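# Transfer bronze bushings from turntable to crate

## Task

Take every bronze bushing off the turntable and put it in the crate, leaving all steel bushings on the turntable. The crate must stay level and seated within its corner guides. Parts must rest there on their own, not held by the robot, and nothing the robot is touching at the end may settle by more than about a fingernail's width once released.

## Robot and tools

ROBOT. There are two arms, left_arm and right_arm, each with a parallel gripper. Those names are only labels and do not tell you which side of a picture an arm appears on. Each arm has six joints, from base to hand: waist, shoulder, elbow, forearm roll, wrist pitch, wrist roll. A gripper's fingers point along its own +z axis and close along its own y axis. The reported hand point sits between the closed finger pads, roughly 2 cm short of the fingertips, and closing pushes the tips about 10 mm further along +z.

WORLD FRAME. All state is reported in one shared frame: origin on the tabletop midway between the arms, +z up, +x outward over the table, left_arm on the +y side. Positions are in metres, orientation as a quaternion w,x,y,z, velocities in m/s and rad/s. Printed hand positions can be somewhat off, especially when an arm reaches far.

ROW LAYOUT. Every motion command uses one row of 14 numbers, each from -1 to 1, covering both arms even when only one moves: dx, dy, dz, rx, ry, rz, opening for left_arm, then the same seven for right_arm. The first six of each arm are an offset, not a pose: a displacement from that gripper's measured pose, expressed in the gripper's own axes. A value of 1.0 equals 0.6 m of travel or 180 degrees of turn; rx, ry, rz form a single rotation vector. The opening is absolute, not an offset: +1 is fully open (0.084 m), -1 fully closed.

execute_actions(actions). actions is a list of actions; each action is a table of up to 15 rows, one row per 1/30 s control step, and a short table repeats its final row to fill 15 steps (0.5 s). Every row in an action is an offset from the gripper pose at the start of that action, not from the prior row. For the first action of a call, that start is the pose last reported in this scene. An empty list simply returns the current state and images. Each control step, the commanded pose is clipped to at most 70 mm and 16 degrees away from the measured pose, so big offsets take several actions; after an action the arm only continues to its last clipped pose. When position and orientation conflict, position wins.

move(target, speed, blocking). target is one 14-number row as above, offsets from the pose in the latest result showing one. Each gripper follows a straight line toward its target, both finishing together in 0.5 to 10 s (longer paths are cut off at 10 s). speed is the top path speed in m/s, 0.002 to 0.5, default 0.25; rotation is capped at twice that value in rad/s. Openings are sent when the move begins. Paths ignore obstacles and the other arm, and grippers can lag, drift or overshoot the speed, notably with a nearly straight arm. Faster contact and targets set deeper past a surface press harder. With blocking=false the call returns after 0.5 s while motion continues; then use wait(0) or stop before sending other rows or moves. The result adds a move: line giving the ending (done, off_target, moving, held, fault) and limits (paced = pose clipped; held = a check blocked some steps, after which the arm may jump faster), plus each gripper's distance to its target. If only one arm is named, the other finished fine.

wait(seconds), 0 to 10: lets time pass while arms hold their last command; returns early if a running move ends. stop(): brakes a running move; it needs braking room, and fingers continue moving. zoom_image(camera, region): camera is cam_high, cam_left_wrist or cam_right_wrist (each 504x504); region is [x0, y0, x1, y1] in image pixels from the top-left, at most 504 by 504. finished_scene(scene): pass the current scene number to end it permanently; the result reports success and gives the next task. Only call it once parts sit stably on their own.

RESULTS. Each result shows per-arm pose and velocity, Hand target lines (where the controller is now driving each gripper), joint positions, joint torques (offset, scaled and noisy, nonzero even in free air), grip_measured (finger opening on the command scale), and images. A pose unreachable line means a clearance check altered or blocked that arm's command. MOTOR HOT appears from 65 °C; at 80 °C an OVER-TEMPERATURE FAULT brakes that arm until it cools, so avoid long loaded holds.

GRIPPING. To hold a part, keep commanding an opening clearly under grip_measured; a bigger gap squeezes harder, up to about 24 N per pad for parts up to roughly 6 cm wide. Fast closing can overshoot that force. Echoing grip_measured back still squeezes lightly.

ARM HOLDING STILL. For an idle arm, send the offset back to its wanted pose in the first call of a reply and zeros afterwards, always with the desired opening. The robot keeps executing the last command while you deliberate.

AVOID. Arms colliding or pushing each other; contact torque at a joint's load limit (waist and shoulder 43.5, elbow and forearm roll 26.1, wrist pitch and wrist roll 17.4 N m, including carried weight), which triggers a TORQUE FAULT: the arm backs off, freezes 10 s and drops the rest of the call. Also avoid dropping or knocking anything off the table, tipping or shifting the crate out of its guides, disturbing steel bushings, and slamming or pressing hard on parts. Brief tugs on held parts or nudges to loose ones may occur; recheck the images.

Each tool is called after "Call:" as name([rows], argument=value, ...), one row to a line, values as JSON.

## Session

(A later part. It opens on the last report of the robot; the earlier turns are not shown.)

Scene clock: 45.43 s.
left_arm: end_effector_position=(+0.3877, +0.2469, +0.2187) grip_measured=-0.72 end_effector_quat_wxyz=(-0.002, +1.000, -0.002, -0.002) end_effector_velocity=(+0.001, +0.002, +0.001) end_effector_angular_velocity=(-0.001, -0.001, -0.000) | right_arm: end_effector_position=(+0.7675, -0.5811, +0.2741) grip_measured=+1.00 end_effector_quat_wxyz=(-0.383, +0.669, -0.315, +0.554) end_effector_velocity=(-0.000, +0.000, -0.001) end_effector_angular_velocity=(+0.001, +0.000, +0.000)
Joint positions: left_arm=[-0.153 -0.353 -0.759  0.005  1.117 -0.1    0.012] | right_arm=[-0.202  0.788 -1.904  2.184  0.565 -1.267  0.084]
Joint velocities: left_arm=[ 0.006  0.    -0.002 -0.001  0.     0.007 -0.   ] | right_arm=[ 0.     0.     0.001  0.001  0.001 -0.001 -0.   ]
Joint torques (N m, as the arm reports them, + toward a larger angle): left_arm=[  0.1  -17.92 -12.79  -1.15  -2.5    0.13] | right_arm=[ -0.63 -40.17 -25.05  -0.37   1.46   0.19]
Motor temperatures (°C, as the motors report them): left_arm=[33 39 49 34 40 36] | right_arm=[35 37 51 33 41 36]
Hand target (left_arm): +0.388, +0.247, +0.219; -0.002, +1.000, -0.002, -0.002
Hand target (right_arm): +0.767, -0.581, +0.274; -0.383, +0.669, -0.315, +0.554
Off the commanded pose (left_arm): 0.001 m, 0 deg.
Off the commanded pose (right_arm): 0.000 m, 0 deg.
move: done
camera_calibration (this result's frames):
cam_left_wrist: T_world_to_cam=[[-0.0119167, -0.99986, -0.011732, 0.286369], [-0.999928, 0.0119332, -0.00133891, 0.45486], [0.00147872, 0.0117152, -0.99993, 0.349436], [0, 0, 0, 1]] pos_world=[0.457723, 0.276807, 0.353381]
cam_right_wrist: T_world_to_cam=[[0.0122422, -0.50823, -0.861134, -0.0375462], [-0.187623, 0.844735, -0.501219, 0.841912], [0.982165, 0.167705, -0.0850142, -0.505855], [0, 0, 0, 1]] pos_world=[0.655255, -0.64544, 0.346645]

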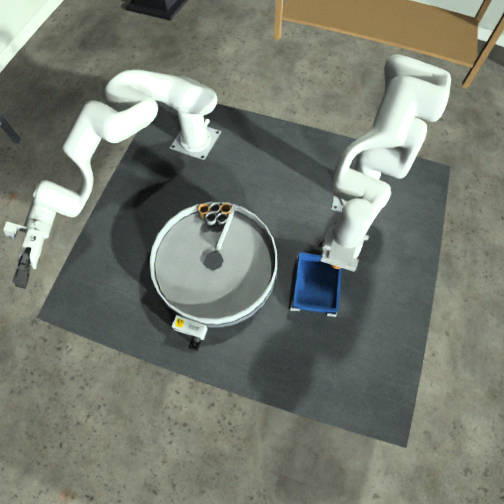

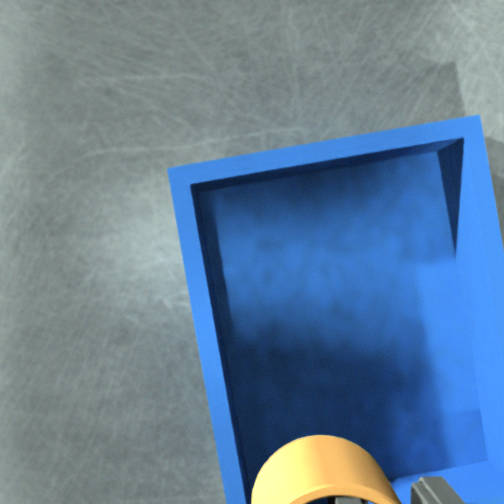

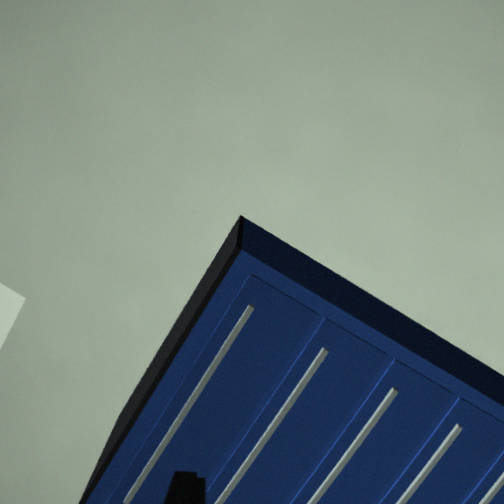

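Call:
move(target=[0.05,0.033,0,0,0,0,-1,0,0,0,0,0,0,1], speed=0.15)

Call:
move(target=[0,0,0.245,0,0,0,-1,0,0,0,0,0,0,1], speed=0.1)

Call:
move(target=[0,0,0,0,0,0,-0.4,0,0,0,0,0,0,1])

Call:
move(target=[0,0,-0.28,0,0,0,-0.4,0,0,0,0,0,0,1])

Call:
move(target=[-0.19,0.66,0,0,0,0,-0.4,0,0,0,0,0,0,1], speed=0.3)

Scene clock: 53.93 s.
left_arm: end_effector_position=(+0.4175, +0.2271, +0.2186) grip_measured=-0.72 end_effector_quat_wxyz=(-0.002, +1.000, -0.002, -0.002) end_effector_velocity=(+0.001, -0.001, -0.000) end_effector_angular_velocity=(-0.000, +0.000, +0.000) | right_arm: end_effector_position=(+0.7675, -0.5811, +0.2741) grip_measured=+1.00 end_effector_quat_wxyz=(-0.383, +0.669, -0.315, +0.554) end_effector_velocity=(+0.000, +0.000, +0.000) end_effector_angular_velocity=(+0.002, -0.000, +0.000)
Joint positions: left_arm=[-0.194 -0.239 -0.863  0.004  1.106 -0.142  0.012] | right_arm=[-0.202  0.788 -1.904  2.184  0.565 -1.267  0.084]
Joint velocities: left_arm=[-0.001  0.005 -0.005 -0.    -0.    -0.002  0.   ] | right_arm=[0.    0.    0.    0.001 0.001 0.001 0.   ]
Joint torques (N m, as the arm reports them, + toward a larger angle): left_arm=[ -0.35 -20.44 -12.37  -1.16  -2.28   0.24] | right_arm=[ -0.77 -40.71 -25.    -0.41   1.49   0.03]
Motor temperatures (°C, as the motors report them): left_arm=[33 38 50 34 40 36] | right_arm=[35 38 51 33 41 36]
Hand target (left_arm): +0.418, +0.227, +0.219; -0.002, +1.000, -0.002, -0.002
Hand target (right_arm): +0.767, -0.581, +0.274; -0.383, +0.669, -0.315, +0.554
Off the commanded pose (left_arm): 0.000 m, 0 deg.
Off the commanded pose (right_arm): 0.000 m, 0 deg.
move: done
camera_calibration (this result's frames):
cam_left_wrist: T_world_to_cam=[[-0.0118397, -0.999862, -0.0116677, 0.266848], [-0.999929, 0.0118582, -0.00152251, 0.484899], [0.00166066, 0.0116488, -0.999931, 0.349518], [0, 0, 0, 1]] pos_world=[0.487443, 0.25699, 0.353346]
cam_right_wrist: T_world_to_cam=[[0.012242, -0.50823, -0.861134, -0.0375462], [-0.187623, 0.844735, -0.501219, 0.841911], [0.982165, 0.167704, -0.0850143, -0.505855], [0, 0, 0, 1]] pos_world=[0.655255, -0.64544, 0.346645]

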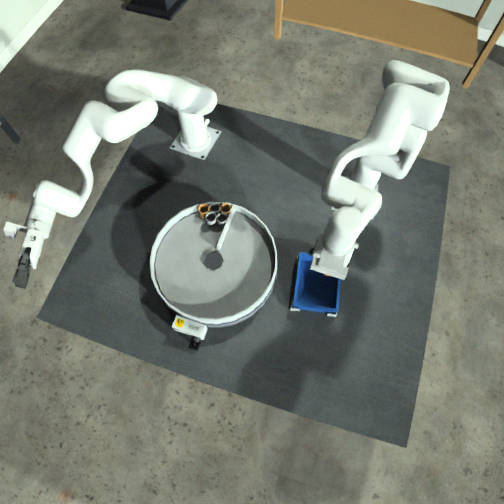

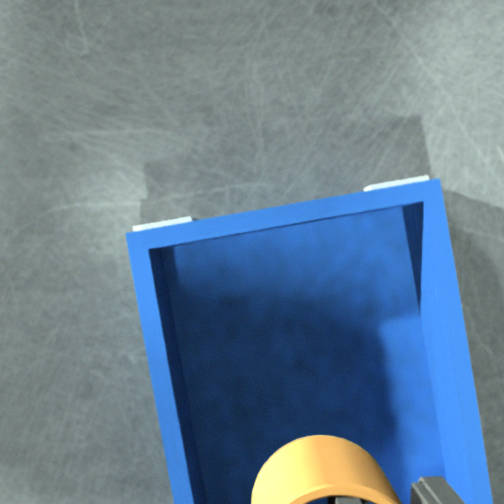

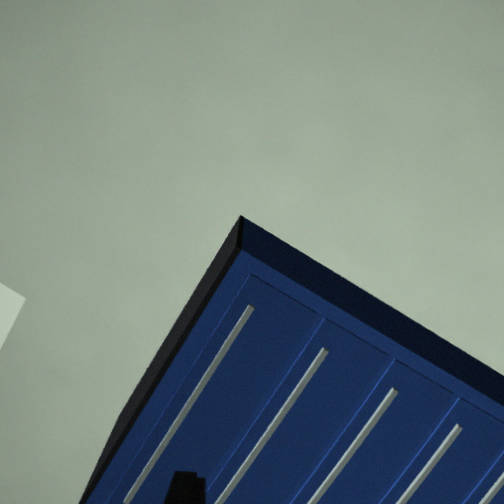

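Scene clock: 55.83 s.
left_arm: end_effector_position=(+0.4175, +0.2273, +0.0722) grip_measured=-0.72 end_effector_quat_wxyz=(-0.002, +1.000, -0.003, -0.001) end_effector_velocity=(-0.000, -0.000, -0.002) end_effector_angular_velocity=(-0.000, +0.001, -0.000) | right_arm: end_effector_position=(+0.7675, -0.5811, +0.2741) grip_measured=+1.00 end_effector_quat_wxyz=(-0.383, +0.669, -0.315, +0.554) end_effector_velocity=(-0.000, +0.000, -0.000) end_effector_angular_velocity=(+0.001, -0.000, -0.001)
Joint positions: left_arm=[-0.193  0.012 -0.658  0.006  0.649 -0.142  0.012] | right_arm=[-0.202  0.788 -1.904  2.184  0.565 -1.267  0.084]
Joint velocities: left_arm=[-0.001  0.006  0.001 -0.    -0.007 -0.    -0.   ] | right_arm=[ 0.    -0.     0.001  0.002  0.    -0.001  0.   ]
Joint torques (N m, as the arm reports them, + toward a larger angle): left_arm=[  0.24 -23.65 -10.08  -1.42  -2.26   0.11] | right_arm=[ -0.9  -40.35 -25.03  -0.25   1.44   0.1 ]
Motor temperatures (°C, as the motors report them): left_arm=[33 38 50 34 40 36] | right_arm=[35 38 51 33 41 36]
Hand target (left_arm): +0.417, +0.227, +0.072; -0.002, +1.000, -0.003, -0.002
Hand target (right_arm): +0.767, -0.581, +0.274; -0.383, +0.669, -0.315, +0.554
Off the commanded pose (left_arm): 0.001 m, 0 deg.
Off the commanded pose (right_arm): 0.000 m, 0 deg.
move: done
camera_calibration (this result's frames):
cam_left_wrist: T_world_to_cam=[[-0.0123981, -0.999862, -0.0110845, 0.265536], [-0.99992, 0.0124243, -0.00229793, 0.484599], [0.00243533, 0.0110551, -0.999936, 0.202841], [0, 0, 0, 1]] pos_world=[0.487358, 0.257236, 0.206885]
cam_right_wrist: T_world_to_cam=[[0.0122419, -0.50823, -0.861134, -0.0375461], [-0.187623, 0.844735, -0.501219, 0.841912], [0.982165, 0.167704, -0.0850144, -0.505855], [0, 0, 0, 1]] pos_world=[0.655255, -0.64544, 0.346645]

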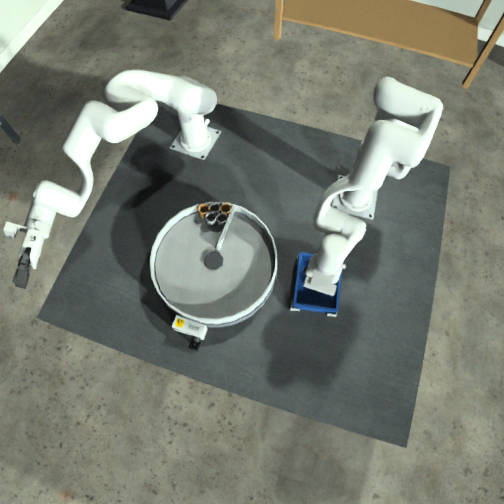

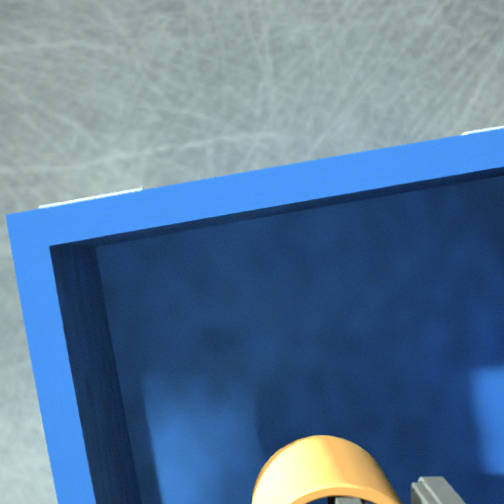

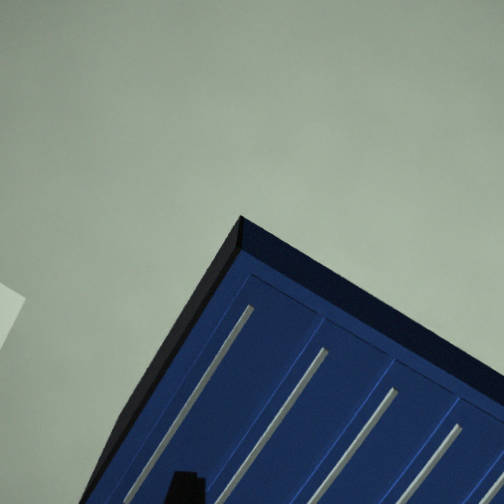

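Scene clock: 56.33 s.
left_arm: end_effector_position=(+0.4175, +0.2273, +0.0722) grip_measured=-0.42 end_effector_quat_wxyz=(-0.002, +1.000, -0.003, -0.001) end_effector_velocity=(-0.001, -0.001, -0.000) end_effector_angular_velocity=(+0.000, +0.002, -0.003) | right_arm: end_effector_position=(+0.7675, -0.5811, +0.2741) grip_measured=+1.00 end_effector_quat_wxyz=(-0.383, +0.669, -0.315, +0.554) end_effector_velocity=(-0.000, -0.000, -0.000) end_effector_angular_velocity=(+0.000, +0.000, -0.000)
Joint positions: left_arm=[-0.193  0.012 -0.658  0.006  0.649 -0.142  0.026] | right_arm=[-0.202  0.788 -1.904  2.184  0.565 -1.267  0.084]
Joint velocities: left_arm=[-0.002  0.     0.     0.     0.001  0.001  0.   ] | right_arm=[-0.     0.     0.     0.001 -0.    -0.     0.   ]
Joint torques (N m, as the arm reports them, + toward a larger angle): left_arm=[  0.07 -23.5  -10.78  -1.04  -2.2    0.09] | right_arm=[ -0.47 -40.48 -25.11  -0.44   1.49   0.23]
Motor temperatures (°C, as the motors report them): left_arm=[33 38 50 34 40 36] | right_arm=[35 38 51 33 41 36]
Hand target (left_arm): +0.417, +0.227, +0.072; -0.002, +1.000, -0.003, -0.001
Hand target (right_arm): +0.767, -0.581, +0.274; -0.383, +0.669, -0.315, +0.554
Off the commanded pose (left_arm): 0.000 m, 0 deg.
Off the commanded pose (right_arm): 0.000 m, 0 deg.
move: done
camera_calibration (this result's frames):
cam_left_wrist: T_world_to_cam=[[-0.0123976, -0.999862, -0.0110799, 0.265534], [-0.99992, 0.0124241, -0.00232745, 0.484608], [0.00246479, 0.0110502, -0.999936, 0.202842], [0, 0, 0, 1]] pos_world=[0.487361, 0.257235, 0.206899]
cam_right_wrist: T_world_to_cam=[[0.0122419, -0.50823, -0.861134, -0.0375462], [-0.187623, 0.844735, -0.501219, 0.841911], [0.982165, 0.167704, -0.0850144, -0.505855], [0, 0, 0, 1]] pos_world=[0.655255, -0.64544, 0.346645]

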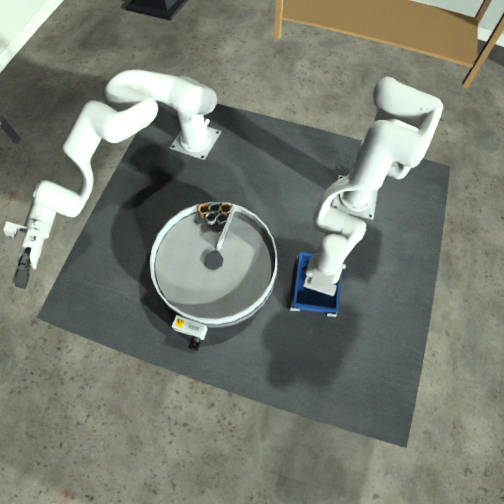

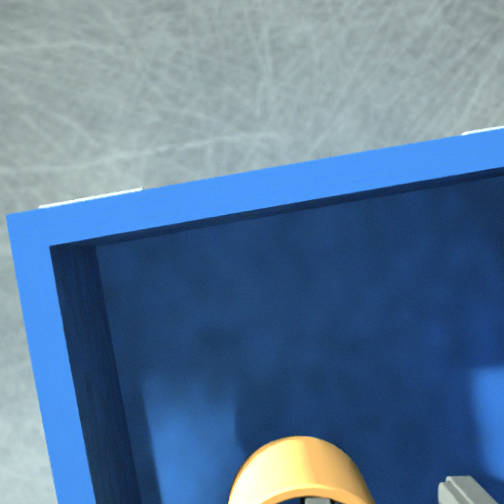

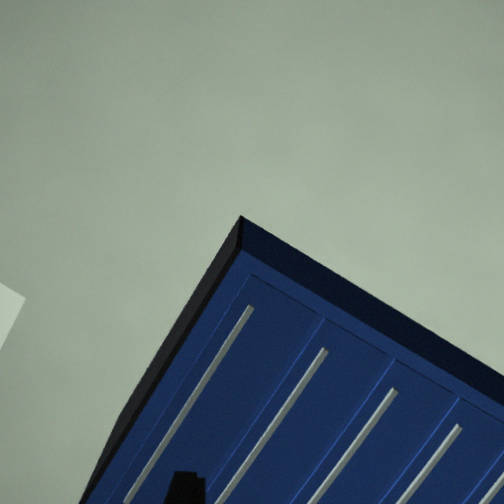

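Scene clock: 57.53 s.
left_arm: end_effector_position=(+0.4173, +0.2271, +0.2392) grip_measured=-0.42 end_effector_quat_wxyz=(-0.002, +1.000, -0.002, -0.002) end_effector_velocity=(+0.002, -0.000, +0.006) end_effector_angular_velocity=(-0.002, -0.008, +0.002) | right_arm: end_effector_position=(+0.7675, -0.5811, +0.2741) grip_measured=+1.00 end_effector_quat_wxyz=(-0.383, +0.669, -0.315, +0.554) end_effector_velocity=(+0.000, +0.000, -0.001) end_effector_angular_velocity=(+0.002, -0.001, +0.001)
Joint positions: left_arm=[-0.195 -0.255 -0.908  0.004  1.168 -0.141  0.026] | right_arm=[-0.202  0.788 -1.904  2.184  0.565 -1.267  0.084]
Joint velocities: left_arm=[ 0.    -0.004 -0.013 -0.001  0.008 -0.001 -0.   ] | right_arm=[ 0.     0.001  0.     0.002  0.002 -0.001  0.   ]
Joint torques (N m, as the arm reports them, + toward a larger angle): left_arm=[  0.92 -20.33 -12.35  -1.27  -2.1   -0.04] | right_arm=[ -0.48 -40.28 -25.04  -0.4    1.6    0.2 ]
Motor temperatures (°C, as the motors report them): left_arm=[33 38 50 34 40 36] | right_arm=[35 38 51 33 41 36]
Hand target (left_arm): +0.418, +0.227, +0.240; -0.002, +1.000, -0.002, -0.001
Hand target (right_arm): +0.767, -0.581, +0.274; -0.383, +0.669, -0.315, +0.554
Off the commanded pose (left_arm): 0.001 m, 0 deg.
Off the commanded pose (right_arm): 0.000 m, 0 deg.
move: done
camera_calibration (this result's frames):
cam_left_wrist: T_world_to_cam=[[-0.0117577, -0.999861, -0.0118083, 0.267078], [-0.99993, 0.0117682, -0.000818743, 0.484598], [0.000957591, 0.0117978, -0.99993, 0.370346], [0, 0, 0, 1]] pos_world=[0.48735, 0.256969, 0.37387]
cam_right_wrist: T_world_to_cam=[[0.0122416, -0.50823, -0.861134, -0.0375461], [-0.187623, 0.844735, -0.501219, 0.841911], [0.982165, 0.167704, -0.0850147, -0.505855], [0, 0, 0, 1]] pos_world=[0.655255, -0.64544, 0.346644]

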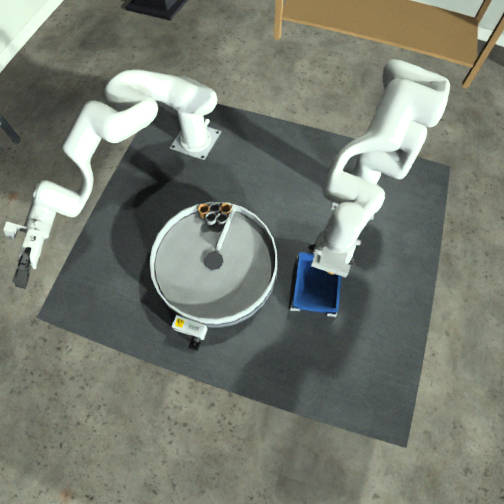

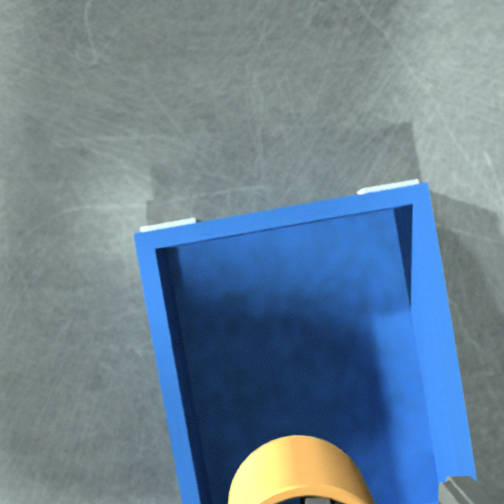

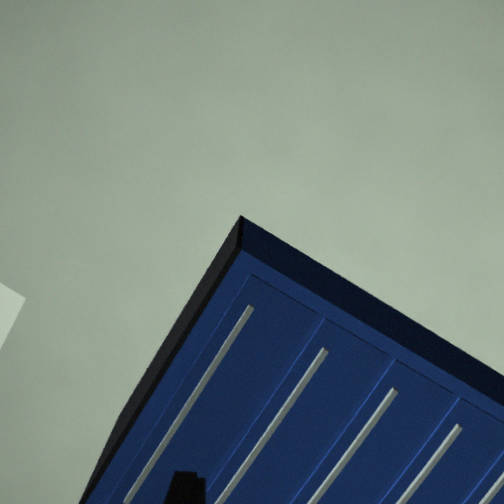

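Scene clock: 59.50 s.
left_arm: end_effector_position=(+0.3019, -0.1676, +0.2391) grip_measured=-0.42 end_effector_quat_wxyz=(-0.002, +1.000, -0.002, -0.001) end_effector_velocity=(-0.001, -0.002, -0.001) end_effector_angular_velocity=(+0.004, +0.003, -0.001) | right_arm: end_effector_position=(+0.7675, -0.5811, +0.2741) grip_measured=+1.00 end_effector_quat_wxyz=(-0.383, +0.669, -0.315, +0.554) end_effector_velocity=(-0.000, -0.000, -0.000) end_effector_angular_velocity=(+0.001, +0.000, -0.001)
Joint positions: left_arm=[-1.065  0.197 -1.418 -0.001  1.225 -1.01   0.026] | right_arm=[-0.202  0.788 -1.904  2.184  0.565 -1.267  0.084]
Joint velocities: left_arm=[-0.003  0.009 -0.01  -0.     0.006 -0.002 -0.   ] | right_arm=[-0.    -0.     0.001  0.001 -0.     0.001 -0.   ]
Joint torques (N m, as the arm reports them, + toward a larger angle): left_arm=[  0.08 -32.84 -12.56  -0.95  -2.03   0.06] | right_arm=[ -0.61 -40.58 -24.86  -0.24   1.56   0.18]
Motor temperatures (°C, as the motors report them): left_arm=[33 38 50 34 40 36] | right_arm=[35 38 52 33 41 36]
Hand target (left_arm): +0.302, -0.168, +0.239; -0.002, +1.000, -0.002, -0.002
Hand target (right_arm): +0.767, -0.581, +0.274; -0.383, +0.669, -0.315, +0.554
Off the commanded pose (left_arm): 0.002 m, 0 deg.
Off the commanded pose (right_arm): 0.000 m, 0 deg.
move: done
camera_calibration (this result's frames):
cam_left_wrist: T_world_to_cam=[[-0.0111478, -0.999885, -0.010245, -0.129519], [-0.999936, 0.0111681, -0.00193031, 0.373984], [0.0020445, 0.0102229, -0.999946, 0.374446], [0, 0, 0, 1]] pos_world=[0.371751, -0.137508, 0.373821]
cam_right_wrist: T_world_to_cam=[[0.0122417, -0.50823, -0.861134, -0.0375462], [-0.187623, 0.844735, -0.501219, 0.841911], [0.982165, 0.167704, -0.0850146, -0.505855], [0, 0, 0, 1]] pos_world=[0.655255, -0.64544, 0.346644]

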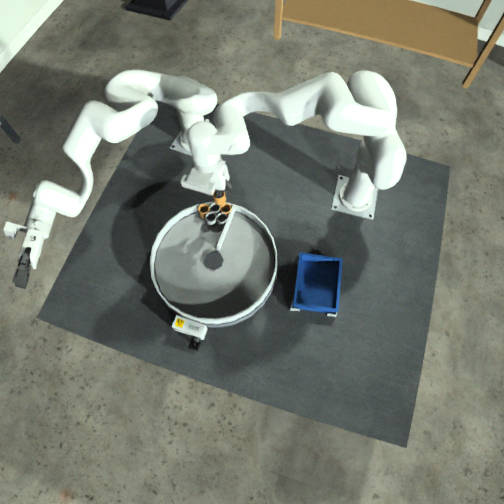

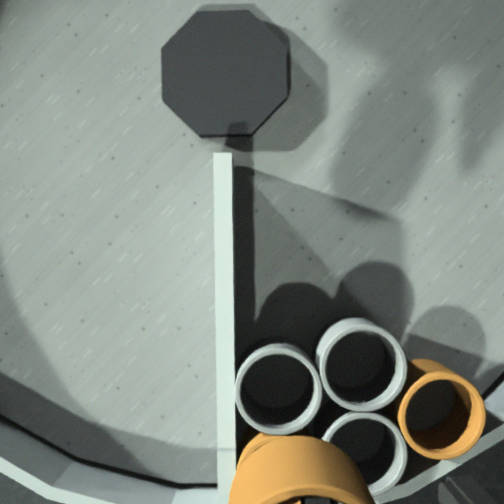

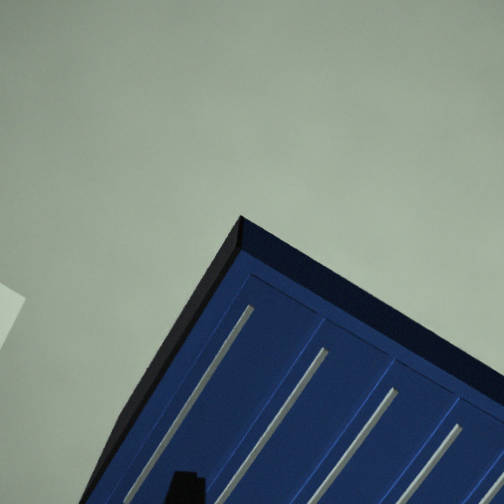

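Call:
move(target=[0.19,-0.7,0,0,0,0,-0.4,0,0,0,0,0,0,1], speed=0.3)

Call:
move(target=[0,0,0.2,0,0,0,-0.4,0,0,0,0,0,0,1], speed=0.15)

Call:
move(target=[0,0,0,0,0,0,0.6,0,0,0,0,0,0,1])

Call:
move(target=[0,0,-0.15,0,0,0,0.6,0,0,0,0,0,0,1], speed=0.5)

Scene clock: 69.23 s.
left_arm: end_effector_position=(+0.4173, +0.2510, +0.2393) grip_measured=-0.42 end_effector_quat_wxyz=(-0.002, +1.000, -0.002, -0.002) end_effector_velocity=(+0.001, +0.003, +0.000) end_effector_angular_velocity=(-0.001, +0.000, +0.001) | right_arm: end_effector_position=(+0.7675, -0.5811, +0.2741) grip_measured=+1.00 end_effector_quat_wxyz=(-0.383, +0.669, -0.315, +0.554) end_effector_velocity=(+0.000, +0.000, +0.000) end_effector_angular_velocity=(-0.001, -0.001, +0.002)
Joint positions: left_arm=[-0.135 -0.265 -0.899  0.004  1.168 -0.082  0.026] | right_arm=[-0.202  0.788 -1.904  2.184  0.565 -1.267  0.084]
Joint velocities: left_arm=[ 0.008  0.003 -0.004 -0.001  0.001  0.008 -0.   ] | right_arm=[-0.     0.001 -0.001 -0.002  0.002  0.     0.   ]
Joint torques (N m, as the arm reports them, + toward a larger angle): left_arm=[  0.15 -20.21 -12.49  -0.99  -2.35   0.3 ] | right_arm=[ -0.62 -40.75 -24.75  -0.15   1.34   0.06]
Motor temperatures (°C, as the motors report them): left_arm=[33 38 51 34 40 36] | right_arm=[35 38 52 33 41 36]
Hand target (left_arm): +0.417, +0.251, +0.239; -0.002, +1.000, -0.002, -0.002
Hand target (right_arm): +0.767, -0.581, +0.274; -0.383, +0.669, -0.315, +0.554
Off the commanded pose (left_arm): 0.001 m, 0 deg.
Off the commanded pose (right_arm): 0.000 m, 0 deg.
move: done
camera_calibration (this result's frames):
cam_left_wrist: T_world_to_cam=[[-0.0118674, -0.999864, -0.0114825, 0.290976], [-0.999929, 0.0118804, -0.0010641, 0.484332], [0.00120037, 0.011469, -0.999934, 0.370155], [0, 0, 0, 1]] pos_world=[0.487307, 0.280937, 0.373987]
cam_right_wrist: T_world_to_cam=[[0.0122417, -0.50823, -0.861134, -0.0375461], [-0.187623, 0.844735, -0.501219, 0.841911], [0.982165, 0.167704, -0.0850146, -0.505855], [0, 0, 0, 1]] pos_world=[0.655255, -0.64544, 0.346644]

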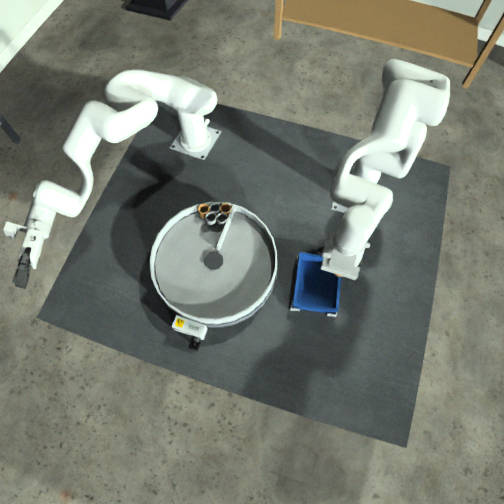

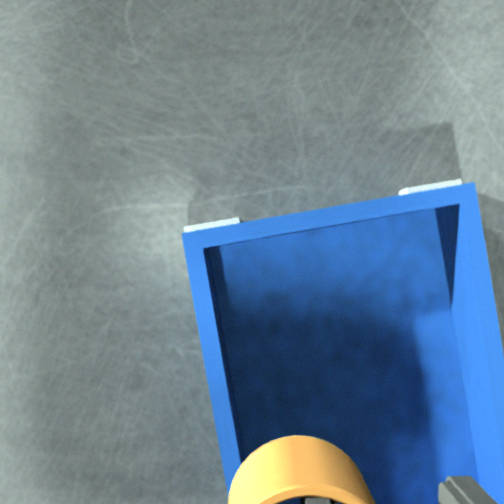

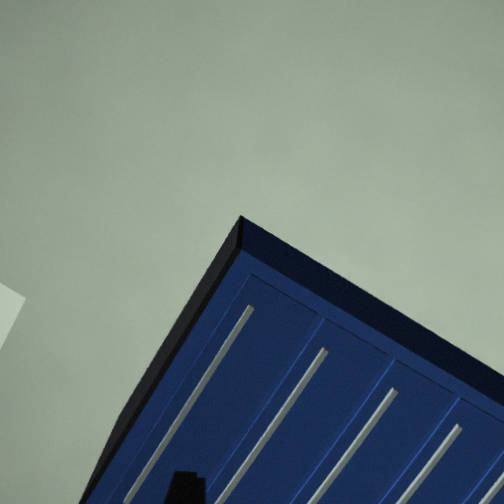

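Scene clock: 70.50 s.
left_arm: end_effector_position=(+0.4173, +0.2512, +0.1199) grip_measured=-0.42 end_effector_quat_wxyz=(-0.002, +1.000, -0.003, -0.001) end_effector_velocity=(-0.001, +0.001, -0.004) end_effector_angular_velocity=(+0.000, +0.005, +0.002) | right_arm: end_effector_position=(+0.7675, -0.5811, +0.2741) grip_measured=+1.00 end_effector_quat_wxyz=(-0.383, +0.669, -0.315, +0.554) end_effector_velocity=(-0.000, +0.000, +0.000) end_effector_angular_velocity=(-0.002, -0.000, +0.001)
Joint positions: left_arm=[-0.134 -0.107 -0.69   0.005  0.8   -0.082  0.026] | right_arm=[-0.202  0.788 -1.904  2.184  0.565 -1.267  0.084]
Joint velocities: left_arm=[ 0.002  0.006  0.004 -0.    -0.005 -0.    -0.   ] | right_arm=[-0.    -0.     0.    -0.001  0.001 -0.001  0.   ]
Joint torques (N m, as the arm reports them, + toward a larger angle): left_arm=[  0.04 -22.28 -11.66  -0.94  -2.36   0.01] | right_arm=[ -0.56 -40.39 -25.16  -0.33   1.55   0.11]
Motor temperatures (°C, as the motors report them): left_arm=[33 38 50 34 40 36] | right_arm=[35 38 52 33 41 36]
Hand target (left_arm): +0.417, +0.251, +0.119; -0.002, +1.000, -0.003, -0.002
Hand target (right_arm): +0.767, -0.581, +0.274; -0.383, +0.669, -0.315, +0.554
Off the commanded pose (left_arm): 0.001 m, 0 deg.
Off the commanded pose (right_arm): 0.000 m, 0 deg.
move: done
camera_calibration (this result's frames):
cam_left_wrist: T_world_to_cam=[[-0.0123505, -0.999862, -0.0110727, 0.289929], [-0.999921, 0.0123743, -0.0020876, 0.484234], [0.00222433, 0.011046, -0.999937, 0.250421], [0, 0, 0, 1]] pos_world=[0.48722, 0.281131, 0.254626]
cam_right_wrist: T_world_to_cam=[[0.0122417, -0.50823, -0.861134, -0.0375461], [-0.187623, 0.844735, -0.501219, 0.841911], [0.982165, 0.167704, -0.0850145, -0.505855], [0, 0, 0, 1]] pos_world=[0.655255, -0.64544, 0.346644]

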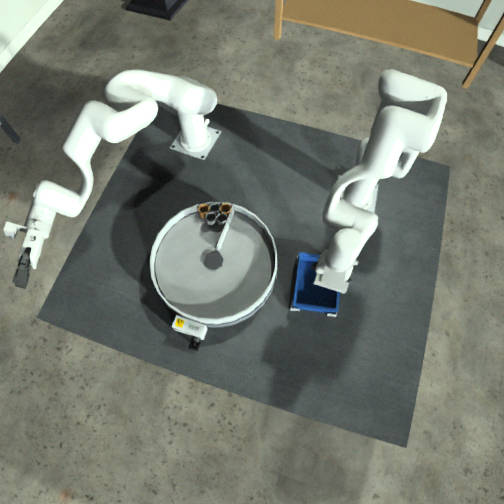

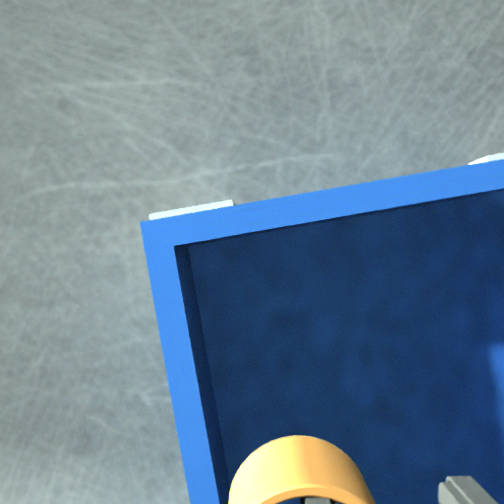

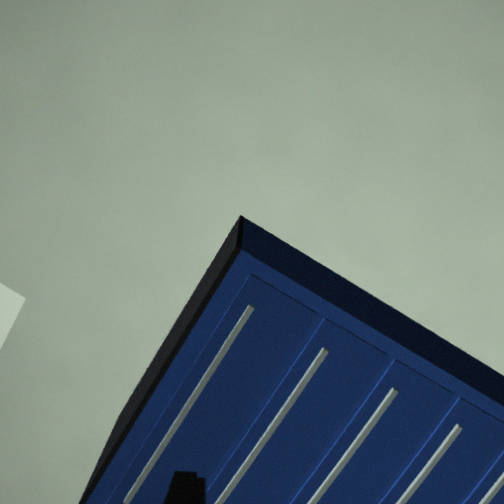

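Scene clock: 71.00 s.
left_arm: end_effector_position=(+0.4173, +0.2512, +0.1199) grip_measured=+0.59 end_effector_quat_wxyz=(-0.002, +1.000, -0.003, -0.001) end_effector_velocity=(+0.000, -0.000, +0.000) end_effector_angular_velocity=(+0.000, -0.001, -0.001) | right_arm: end_effector_position=(+0.7675, -0.5811, +0.2741) grip_measured=+1.00 end_effector_quat_wxyz=(-0.383, +0.669, -0.315, +0.554) end_effector_velocity=(-0.000, +0.000, -0.001) end_effector_angular_velocity=(-0.002, +0.001, +0.001)
Joint positions: left_arm=[-0.134 -0.107 -0.69   0.005  0.8   -0.082  0.069] | right_arm=[-0.202  0.788 -1.904  2.184  0.565 -1.267  0.084]
Joint velocities: left_arm=[-0.001  0.    -0.001  0.     0.     0.001  0.   ] | right_arm=[-0.     0.001  0.    -0.003  0.     0.     0.   ]
Joint torques (N m, as the arm reports them, + toward a larger angle): left_arm=[  0.09 -21.84 -11.1   -1.09  -2.45   0.29] | right_arm=[ -0.7  -40.35 -24.91  -0.31   1.48   0.2 ]
Motor temperatures (°C, as the motors report them): left_arm=[33 38 50 34 40 36] | right_arm=[35 38 52 33 41 36]
Hand target (left_arm): +0.417, +0.251, +0.120; -0.002, +1.000, -0.003, -0.001
Hand target (right_arm): +0.767, -0.581, +0.274; -0.383, +0.669, -0.315, +0.554
Off the commanded pose (left_arm): 0.000 m, 0 deg.
Off the commanded pose (right_arm): 0.000 m, 0 deg.
move: done
camera_calibration (this result's frames):
cam_left_wrist: T_world_to_cam=[[-0.0123494, -0.999862, -0.0110674, 0.289926], [-0.999921, 0.0123733, -0.00209692, 0.484234], [0.00223357, 0.0110407, -0.999937, 0.250424], [0, 0, 0, 1]] pos_world=[0.487217, 0.28113, 0.254632]
cam_right_wrist: T_world_to_cam=[[0.0122417, -0.50823, -0.861134, -0.0375462], [-0.187623, 0.844735, -0.501219, 0.841911], [0.982165, 0.167704, -0.0850146, -0.505855], [0, 0, 0, 1]] pos_world=[0.655255, -0.64544, 0.346644]

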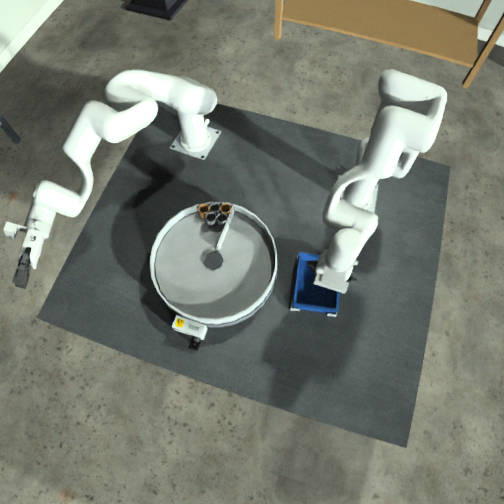

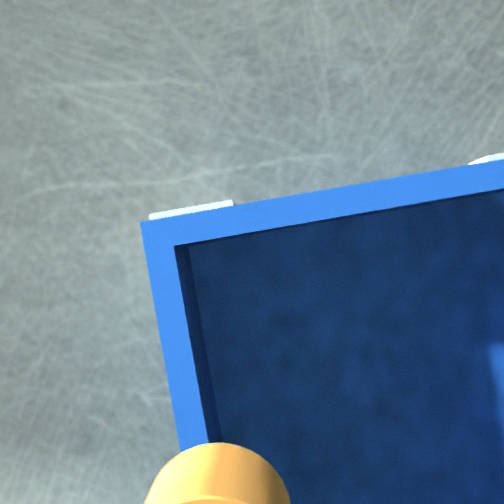

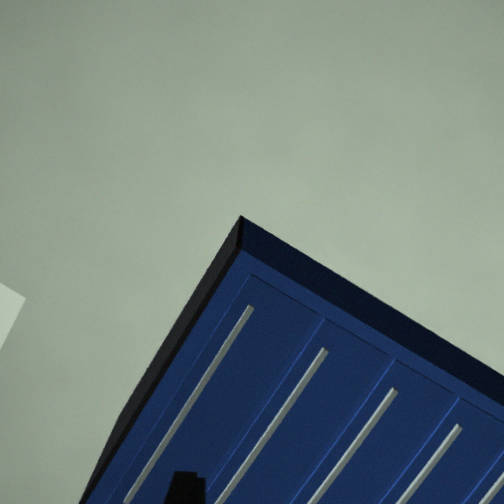

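Scene clock: 71.90 s.
left_arm: end_effector_position=(+0.4171, +0.2511, +0.2092) grip_measured=+0.59 end_effector_quat_wxyz=(-0.002, +1.000, -0.002, -0.002) end_effector_velocity=(+0.002, -0.001, +0.005) end_effector_angular_velocity=(-0.001, -0.007, -0.001) | right_arm: end_effector_position=(+0.7675, -0.5811, +0.2741) grip_measured=+1.00 end_effector_quat_wxyz=(-0.383, +0.669, -0.315, +0.554) end_effector_velocity=(-0.000, +0.000, +0.000) end_effector_angular_velocity=(+0.003, +0.000, -0.000)
Joint positions: left_arm=[-0.135 -0.241 -0.833  0.004  1.079 -0.082  0.069] | right_arm=[-0.202  0.788 -1.904  2.184  0.565 -1.267  0.084]
Joint velocities: left_arm=[-0.001 -0.004 -0.01  -0.     0.007 -0.     0.   ] | right_arm=[-0.    -0.     0.     0.     0.     0.003 -0.   ]
Joint torques (N m, as the arm reports them, + toward a larger angle): left_arm=[  0.12 -20.53 -12.38  -1.06  -2.32   0.39] | right_arm=[ -0.54 -40.37 -25.14  -0.37   1.47   0.24]
Motor temperatures (°C, as the motors report them): left_arm=[33 38 50 34 40 36] | right_arm=[35 38 52 33 41 36]
Hand target (left_arm): +0.417, +0.251, +0.210; -0.002, +1.000, -0.002, -0.001
Hand target (right_arm): +0.767, -0.581, +0.274; -0.383, +0.669, -0.315, +0.554
Off the commanded pose (left_arm): 0.001 m, 0 deg.
Off the commanded pose (right_arm): 0.000 m, 0 deg.
move: done
camera_calibration (this result's frames):
cam_left_wrist: T_world_to_cam=[[-0.0120028, -0.999863, -0.0114349, 0.290736], [-0.999928, 0.0120126, -0.000791622, 0.484024], [0.000928876, 0.0114245, -0.999934, 0.340123], [0, 0, 0, 1]] pos_world=[0.487163, 0.280996, 0.343809]
cam_right_wrist: T_world_to_cam=[[0.0122417, -0.50823, -0.861134, -0.0375463], [-0.187623, 0.844735, -0.501219, 0.841911], [0.982165, 0.167704, -0.0850147, -0.505855], [0, 0, 0, 1]] pos_world=[0.655255, -0.64544, 0.346644]

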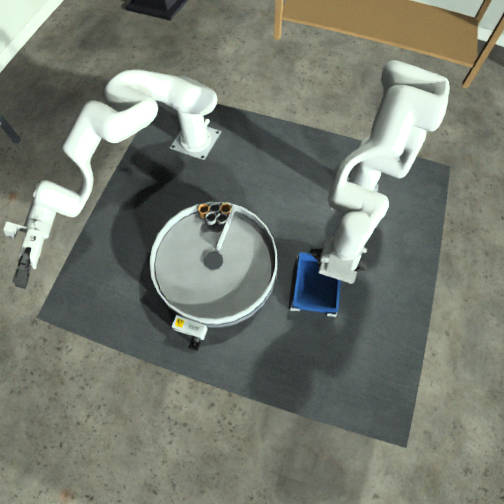

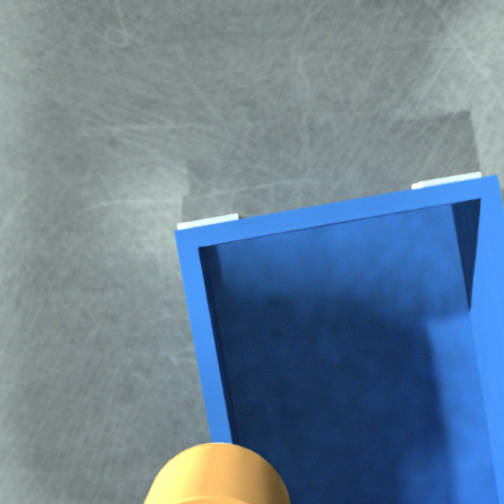

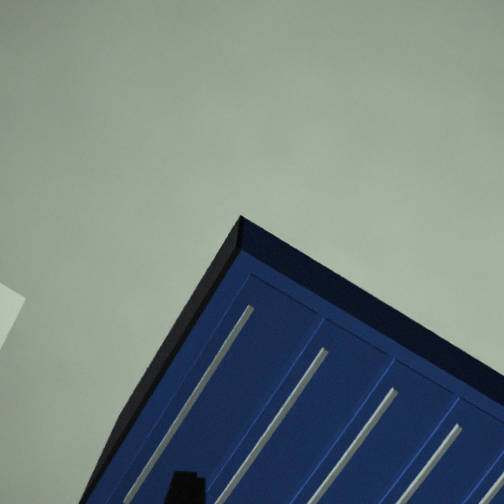

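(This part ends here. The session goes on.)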